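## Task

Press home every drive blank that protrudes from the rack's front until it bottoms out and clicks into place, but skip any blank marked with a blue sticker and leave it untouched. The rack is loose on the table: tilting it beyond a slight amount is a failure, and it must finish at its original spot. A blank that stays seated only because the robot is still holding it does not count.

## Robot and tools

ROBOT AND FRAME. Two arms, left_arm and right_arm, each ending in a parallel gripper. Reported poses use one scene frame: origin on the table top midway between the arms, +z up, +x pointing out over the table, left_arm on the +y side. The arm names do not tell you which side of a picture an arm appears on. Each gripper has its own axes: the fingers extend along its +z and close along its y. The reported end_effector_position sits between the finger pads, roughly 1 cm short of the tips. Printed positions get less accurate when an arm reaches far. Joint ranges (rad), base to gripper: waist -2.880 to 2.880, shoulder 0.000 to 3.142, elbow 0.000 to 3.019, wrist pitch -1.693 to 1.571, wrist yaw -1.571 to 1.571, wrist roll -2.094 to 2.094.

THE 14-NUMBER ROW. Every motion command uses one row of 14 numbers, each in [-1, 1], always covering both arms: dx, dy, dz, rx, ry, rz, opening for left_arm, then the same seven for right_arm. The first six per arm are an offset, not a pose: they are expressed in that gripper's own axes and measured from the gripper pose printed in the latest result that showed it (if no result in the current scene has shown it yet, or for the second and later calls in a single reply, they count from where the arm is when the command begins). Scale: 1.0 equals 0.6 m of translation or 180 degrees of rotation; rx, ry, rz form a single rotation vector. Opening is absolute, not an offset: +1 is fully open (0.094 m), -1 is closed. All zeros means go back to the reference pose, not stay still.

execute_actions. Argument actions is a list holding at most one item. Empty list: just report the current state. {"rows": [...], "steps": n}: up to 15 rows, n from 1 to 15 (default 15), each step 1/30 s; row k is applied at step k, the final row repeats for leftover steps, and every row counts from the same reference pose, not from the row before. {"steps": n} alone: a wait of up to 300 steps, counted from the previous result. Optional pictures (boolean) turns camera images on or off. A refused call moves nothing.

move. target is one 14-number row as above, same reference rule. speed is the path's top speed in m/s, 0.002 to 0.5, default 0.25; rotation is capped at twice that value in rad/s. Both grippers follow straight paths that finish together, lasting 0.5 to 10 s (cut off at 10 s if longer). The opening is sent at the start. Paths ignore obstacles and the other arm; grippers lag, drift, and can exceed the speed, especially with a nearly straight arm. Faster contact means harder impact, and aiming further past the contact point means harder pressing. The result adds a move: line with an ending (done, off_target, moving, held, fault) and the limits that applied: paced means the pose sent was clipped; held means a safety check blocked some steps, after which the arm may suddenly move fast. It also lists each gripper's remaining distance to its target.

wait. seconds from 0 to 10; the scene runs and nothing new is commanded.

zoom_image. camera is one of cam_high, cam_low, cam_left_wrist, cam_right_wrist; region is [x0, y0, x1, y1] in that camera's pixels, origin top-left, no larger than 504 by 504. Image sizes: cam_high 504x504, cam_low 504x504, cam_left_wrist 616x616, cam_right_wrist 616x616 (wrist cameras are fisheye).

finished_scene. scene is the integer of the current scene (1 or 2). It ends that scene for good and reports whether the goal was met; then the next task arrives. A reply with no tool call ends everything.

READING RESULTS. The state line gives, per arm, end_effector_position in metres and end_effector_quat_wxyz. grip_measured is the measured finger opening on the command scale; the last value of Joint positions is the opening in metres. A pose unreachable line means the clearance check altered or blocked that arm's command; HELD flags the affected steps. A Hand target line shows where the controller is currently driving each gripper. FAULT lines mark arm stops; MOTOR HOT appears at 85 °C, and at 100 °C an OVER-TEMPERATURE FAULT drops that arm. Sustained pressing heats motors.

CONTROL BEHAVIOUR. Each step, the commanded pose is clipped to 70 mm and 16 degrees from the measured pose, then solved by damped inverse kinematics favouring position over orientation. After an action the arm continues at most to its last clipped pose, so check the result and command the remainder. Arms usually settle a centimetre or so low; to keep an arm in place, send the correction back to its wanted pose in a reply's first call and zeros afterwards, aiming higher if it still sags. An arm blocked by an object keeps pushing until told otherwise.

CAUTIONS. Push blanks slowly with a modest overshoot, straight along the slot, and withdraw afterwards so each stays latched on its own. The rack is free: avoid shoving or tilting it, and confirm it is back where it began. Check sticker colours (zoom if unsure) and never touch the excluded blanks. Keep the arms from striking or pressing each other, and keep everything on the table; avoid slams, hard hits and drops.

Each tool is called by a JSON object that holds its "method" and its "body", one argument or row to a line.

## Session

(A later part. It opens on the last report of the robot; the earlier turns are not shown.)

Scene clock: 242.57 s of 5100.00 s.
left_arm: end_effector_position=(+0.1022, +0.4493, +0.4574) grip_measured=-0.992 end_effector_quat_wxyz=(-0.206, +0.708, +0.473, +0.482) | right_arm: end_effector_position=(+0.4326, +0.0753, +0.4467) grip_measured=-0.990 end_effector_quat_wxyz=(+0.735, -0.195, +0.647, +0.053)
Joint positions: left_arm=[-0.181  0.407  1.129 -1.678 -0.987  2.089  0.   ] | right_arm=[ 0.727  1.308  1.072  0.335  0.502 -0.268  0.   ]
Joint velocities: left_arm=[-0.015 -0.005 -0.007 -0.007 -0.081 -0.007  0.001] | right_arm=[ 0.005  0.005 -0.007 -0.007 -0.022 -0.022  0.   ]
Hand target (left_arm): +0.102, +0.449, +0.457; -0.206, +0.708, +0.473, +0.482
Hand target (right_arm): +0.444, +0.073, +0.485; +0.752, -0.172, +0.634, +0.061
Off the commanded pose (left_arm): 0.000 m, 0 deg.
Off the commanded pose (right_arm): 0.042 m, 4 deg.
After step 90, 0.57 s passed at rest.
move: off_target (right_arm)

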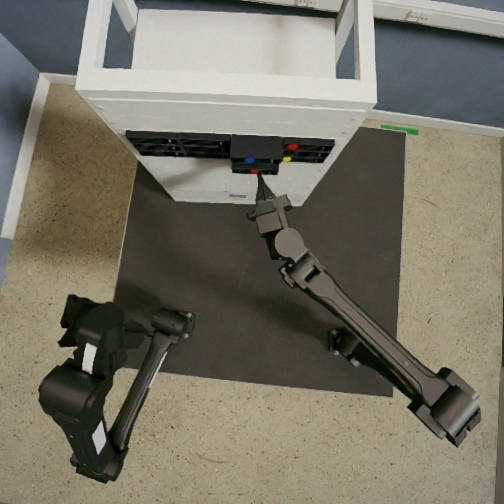

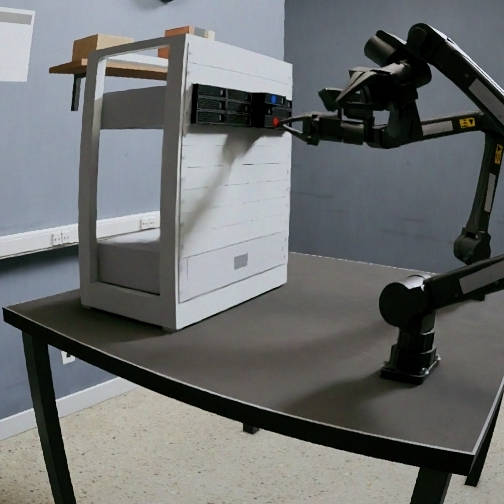

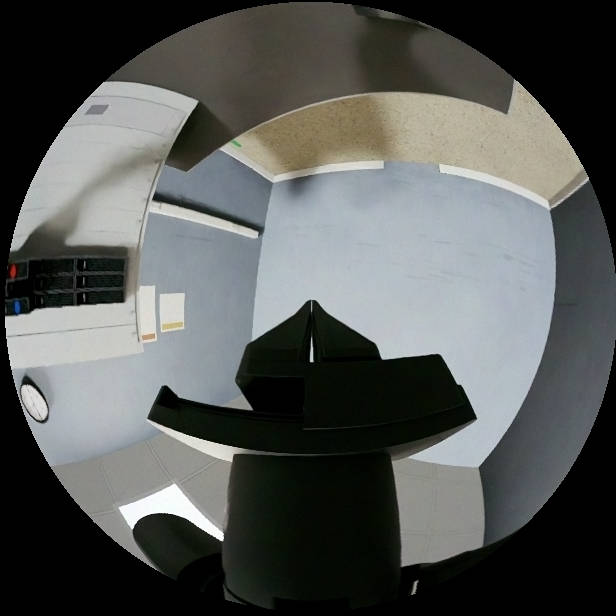

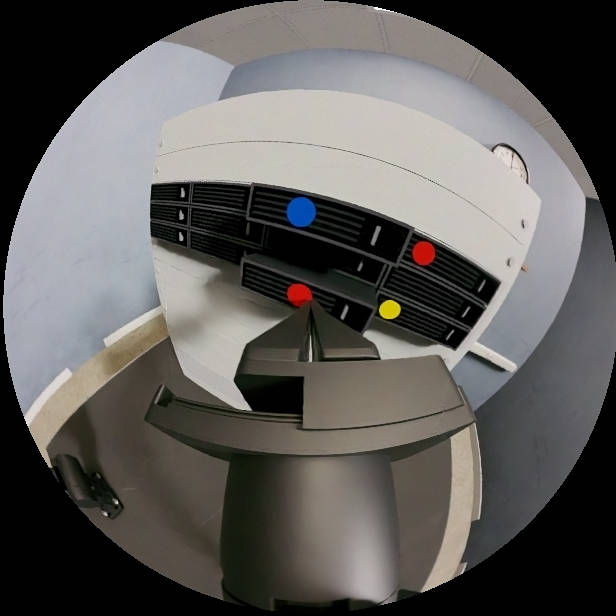

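{"method": "move", "body": {
  "target": [0,0,0,0,0,0,-1,-0.055,-0.058,0.12,0,-0.05,0,-1],
  "speed": 0.03
}}

{"method": "zoom_image", "body": {
  "camera": "cam_low",
  "region": [230, 70, 390, 170]
}}

Scene clock: 250.00 s of 5100.00 s.
left_arm: end_effector_position=(+0.1022, +0.4493, +0.4574) grip_measured=-0.992 end_effector_quat_wxyz=(-0.206, +0.708, +0.473, +0.482) | right_arm: end_effector_position=(+0.4682, +0.0818, +0.4459) grip_measured=-0.990 end_effector_quat_wxyz=(+0.755, -0.221, +0.612, +0.078)
Joint positions: left_arm=[-0.181  0.407  1.129 -1.678 -0.987  2.089  0.   ] | right_arm=[ 0.647  1.385  1.1    0.447  0.336 -0.297  0.   ]
Joint velocities: left_arm=[-0.005  0.005 -0.007  0.007 -0.051 -0.022  0.   ] | right_arm=[-0.005  0.005  0.007  0.002  0.007  0.066  0.   ]
Hand target (left_arm): +0.102, +0.449, +0.457; -0.206, +0.708, +0.473, +0.482
Hand target (right_arm): +0.499, +0.071, +0.489; +0.784, -0.191, +0.587, +0.068
Off the commanded pose (left_arm): 0.000 m, 0 deg.
Off the commanded pose (right_arm): 0.060 m, 6 deg.
After step 90, 1.33 s passed at rest.
move: off_target (right_arm)

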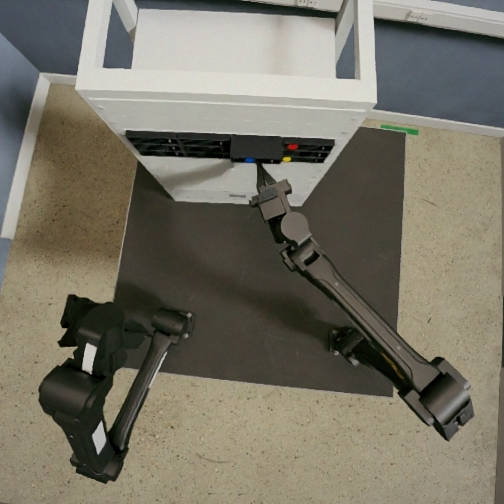

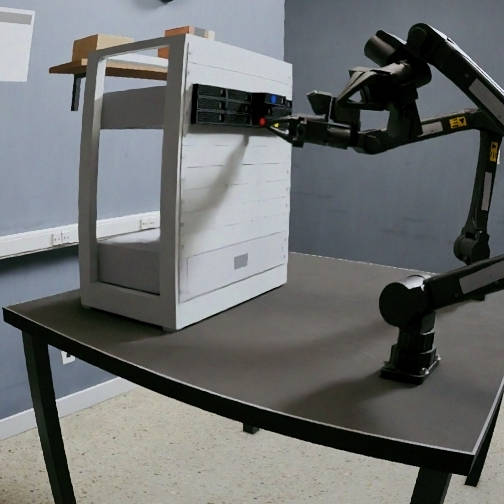

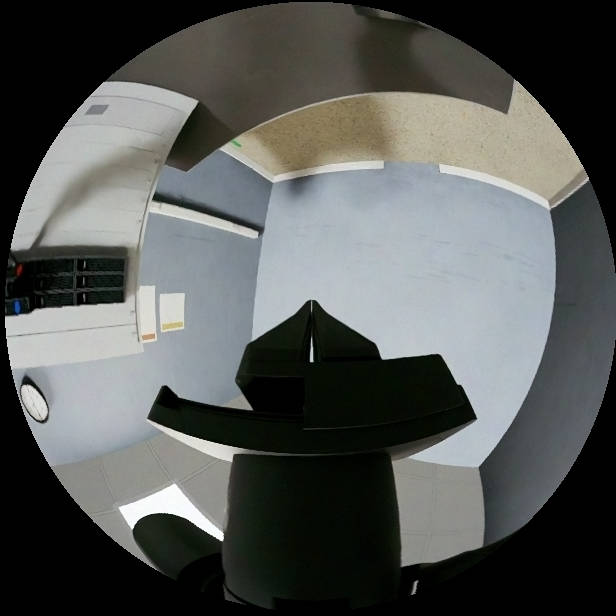

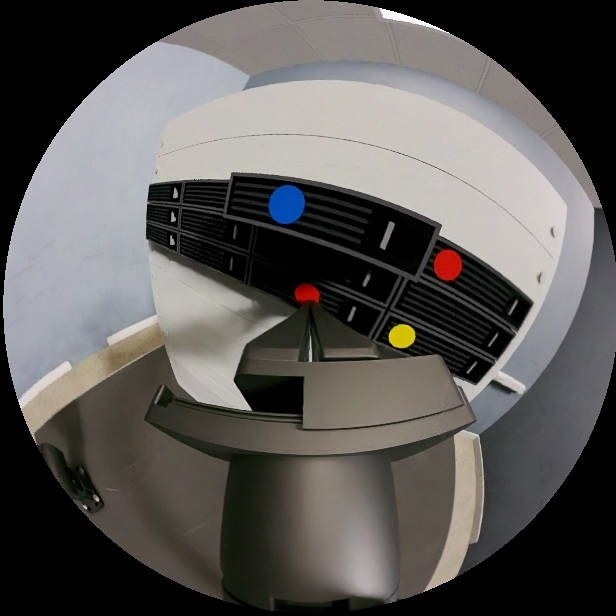

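Region (230, 70, 390, 170) of cam_low's 504x504 image, scaled by 3.150, with more detail than that image has; it fills the top 315 rows of this view, and the rest is white.

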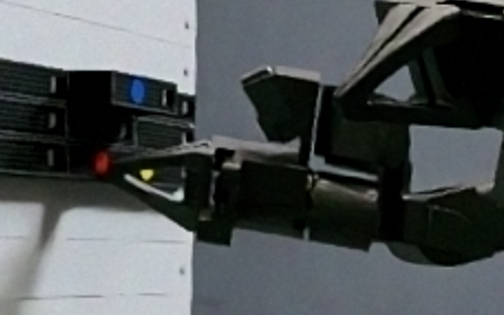

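Nearly in; firm push.

{"method": "move", "body": {
  "target": [0,0,0,0,0,0,-1,0.0,-0.075,0.14,0,0,0,-1],
  "speed": 0.03
}}

{"method": "move", "body": {
  "target": [0,0,0,0,0,0,-1,0.0,0.0,-0.25,0,0,0,-1],
  "speed": 0.1
}}

{"method": "zoom_image", "body": {
  "camera": "cam_right_wrist",
  "region": [100, 100, 550, 380]
}}

{"method": "zoom_image", "body": {
  "camera": "cam_high",
  "region": [100, 100, 360, 220]
}}

Scene clock: 258.93 s of 5100.00 s.
left_arm: end_effector_position=(+0.1022, +0.4493, +0.4574) grip_measured=-0.992 end_effector_quat_wxyz=(-0.206, +0.708, +0.473, +0.482) | right_arm: end_effector_position=(+0.4705, +0.0872, +0.4400) grip_measured=-0.990 end_effector_quat_wxyz=(+0.745, -0.257, +0.607, +0.100)
Joint positions: left_arm=[-0.181  0.407  1.129 -1.678 -0.987  2.089  0.   ] | right_arm=[ 0.621  1.387  1.101  0.421  0.226 -0.298  0.   ]
Joint velocities: left_arm=[-0.005 -0.005 -0.017 -0.017 -0.022 -0.037 -0.001] | right_arm=[-0.005 -0.015  0.007 -0.007  0.007 -0.022 -0.   ]
Hand target (left_arm): +0.102, +0.449, +0.457; -0.206, +0.708, +0.473, +0.482
Hand target (right_arm): +0.530, +0.071, +0.458; +0.756, -0.222, +0.611, +0.077
Off the commanded pose (left_arm): 0.000 m, 0 deg.
Off the commanded pose (right_arm): 0.095 m, 5 deg; position clipped at the last step of the last action.
After step 90, 2.53 s passed at rest.
move: off_target (right_arm); limits=paced

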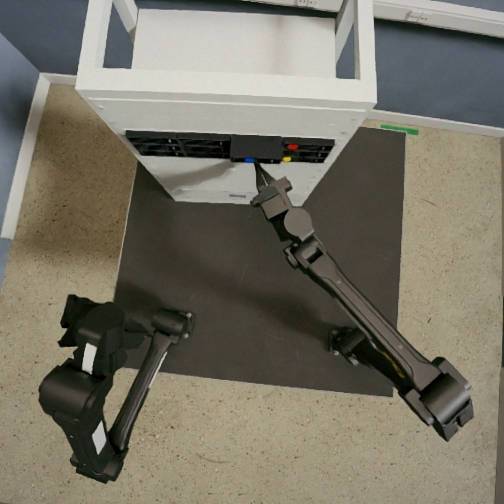

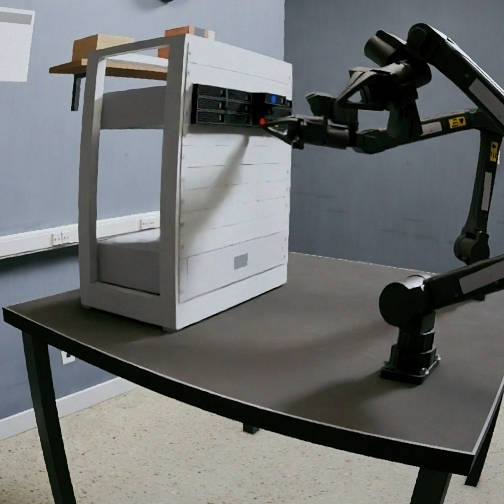

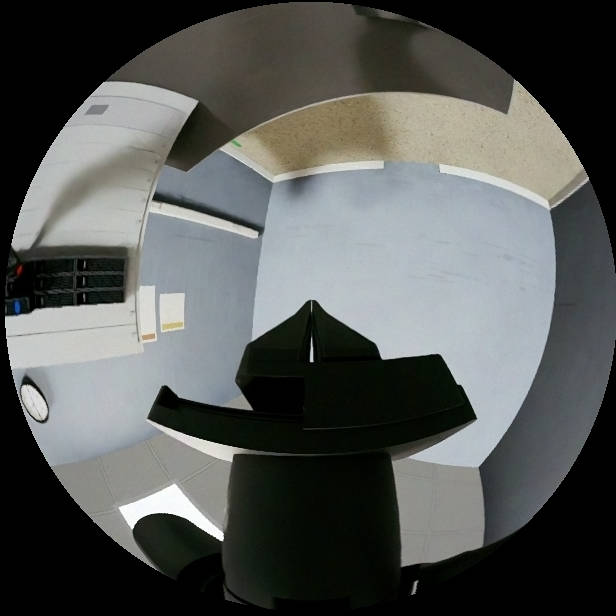

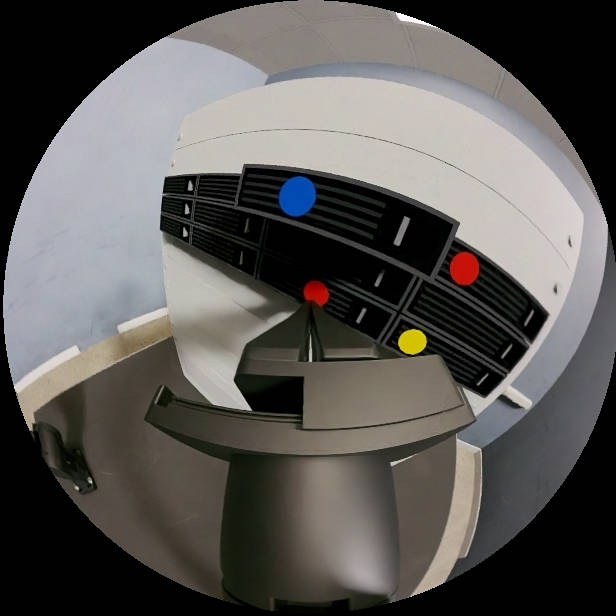

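Scene clock: 260.80 s of 5100.00 s.
left_arm: end_effector_position=(+0.1022, +0.4493, +0.4574) grip_measured=-0.992 end_effector_quat_wxyz=(-0.206, +0.708, +0.473, +0.482) | right_arm: end_effector_position=(+0.3491, +0.0057, +0.4267) grip_measured=-0.990 end_effector_quat_wxyz=(+0.747, -0.248, +0.609, +0.102)
Joint positions: left_arm=[-0.181  0.407  1.129 -1.678 -0.987  2.089  0.   ] | right_arm=[ 0.707  0.996  0.751  0.388  0.323 -0.298  0.   ]
Joint velocities: left_arm=[ 0.005 -0.005  0.007 -0.002 -0.037  0.066 -0.   ] | right_arm=[ 0.005 -0.005 -0.007  0.012  0.007 -0.007 -0.001]
Hand target (left_arm): +0.102, +0.449, +0.457; -0.206, +0.708, +0.473, +0.482
Hand target (right_arm): +0.343, +0.009, +0.425; +0.745, -0.256, +0.607, +0.101
Off the commanded pose (left_arm): 0.000 m, 0 deg.
Off the commanded pose (right_arm): 0.011 m, 1 deg.
move: off_target (right_arm)

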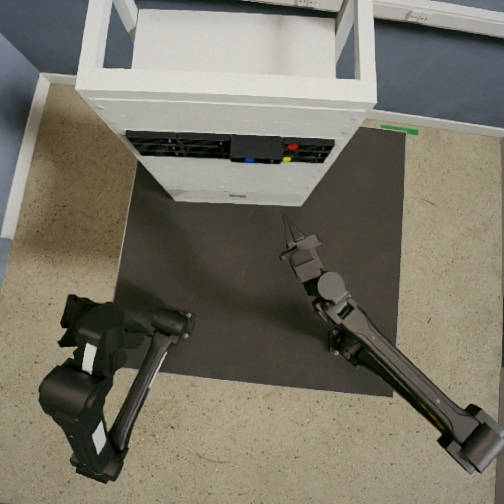

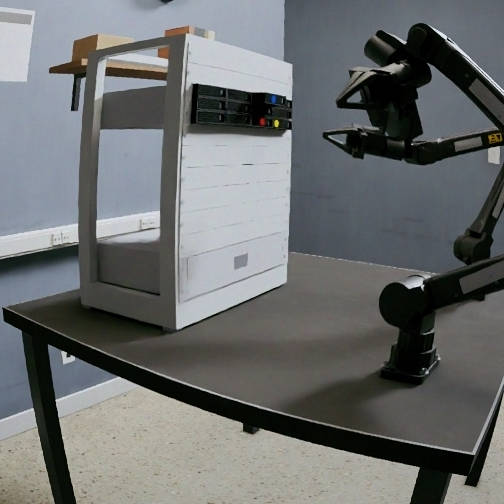

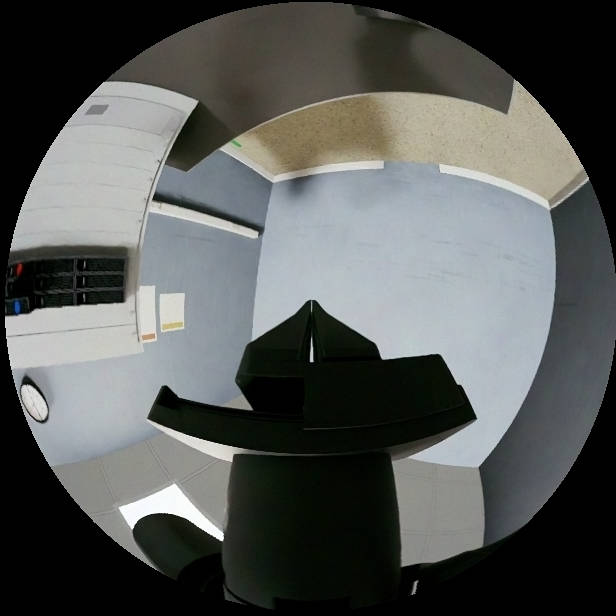

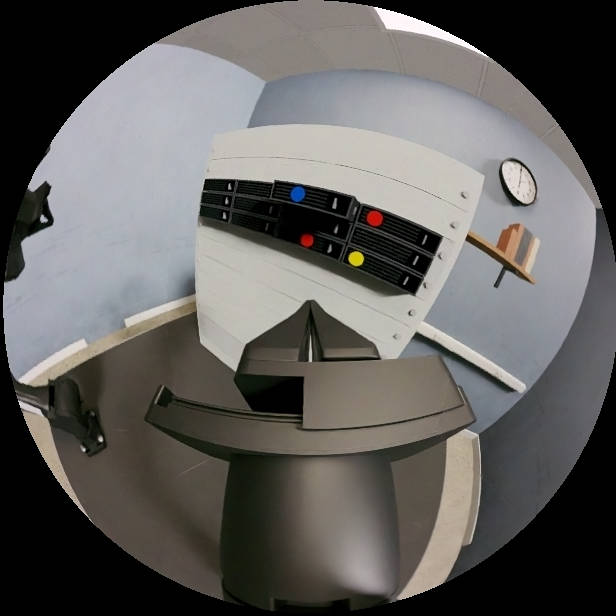

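Region (100, 100, 550, 380) of cam_right_wrist's 616x616 image, scaled by 1.120, with more detail than that image has; it fills the top 314 rows of this view, and the rest is white.

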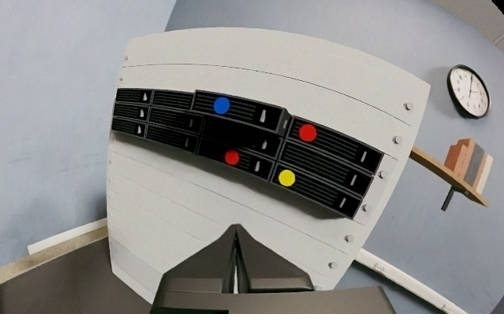

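Region (100, 100, 360, 220) of cam_high's 504x504 image, scaled by 1.938, with more detail than that image has; it fills the top 233 rows of this view, and the rest is white.

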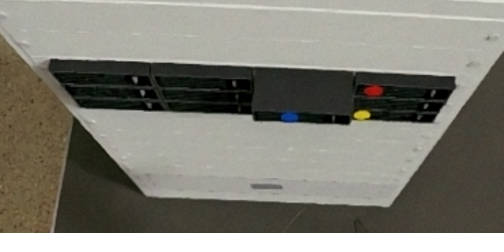

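{"method": "finished_scene", "body": {
  "scene": 1
}}

The scene is finished: the task was done.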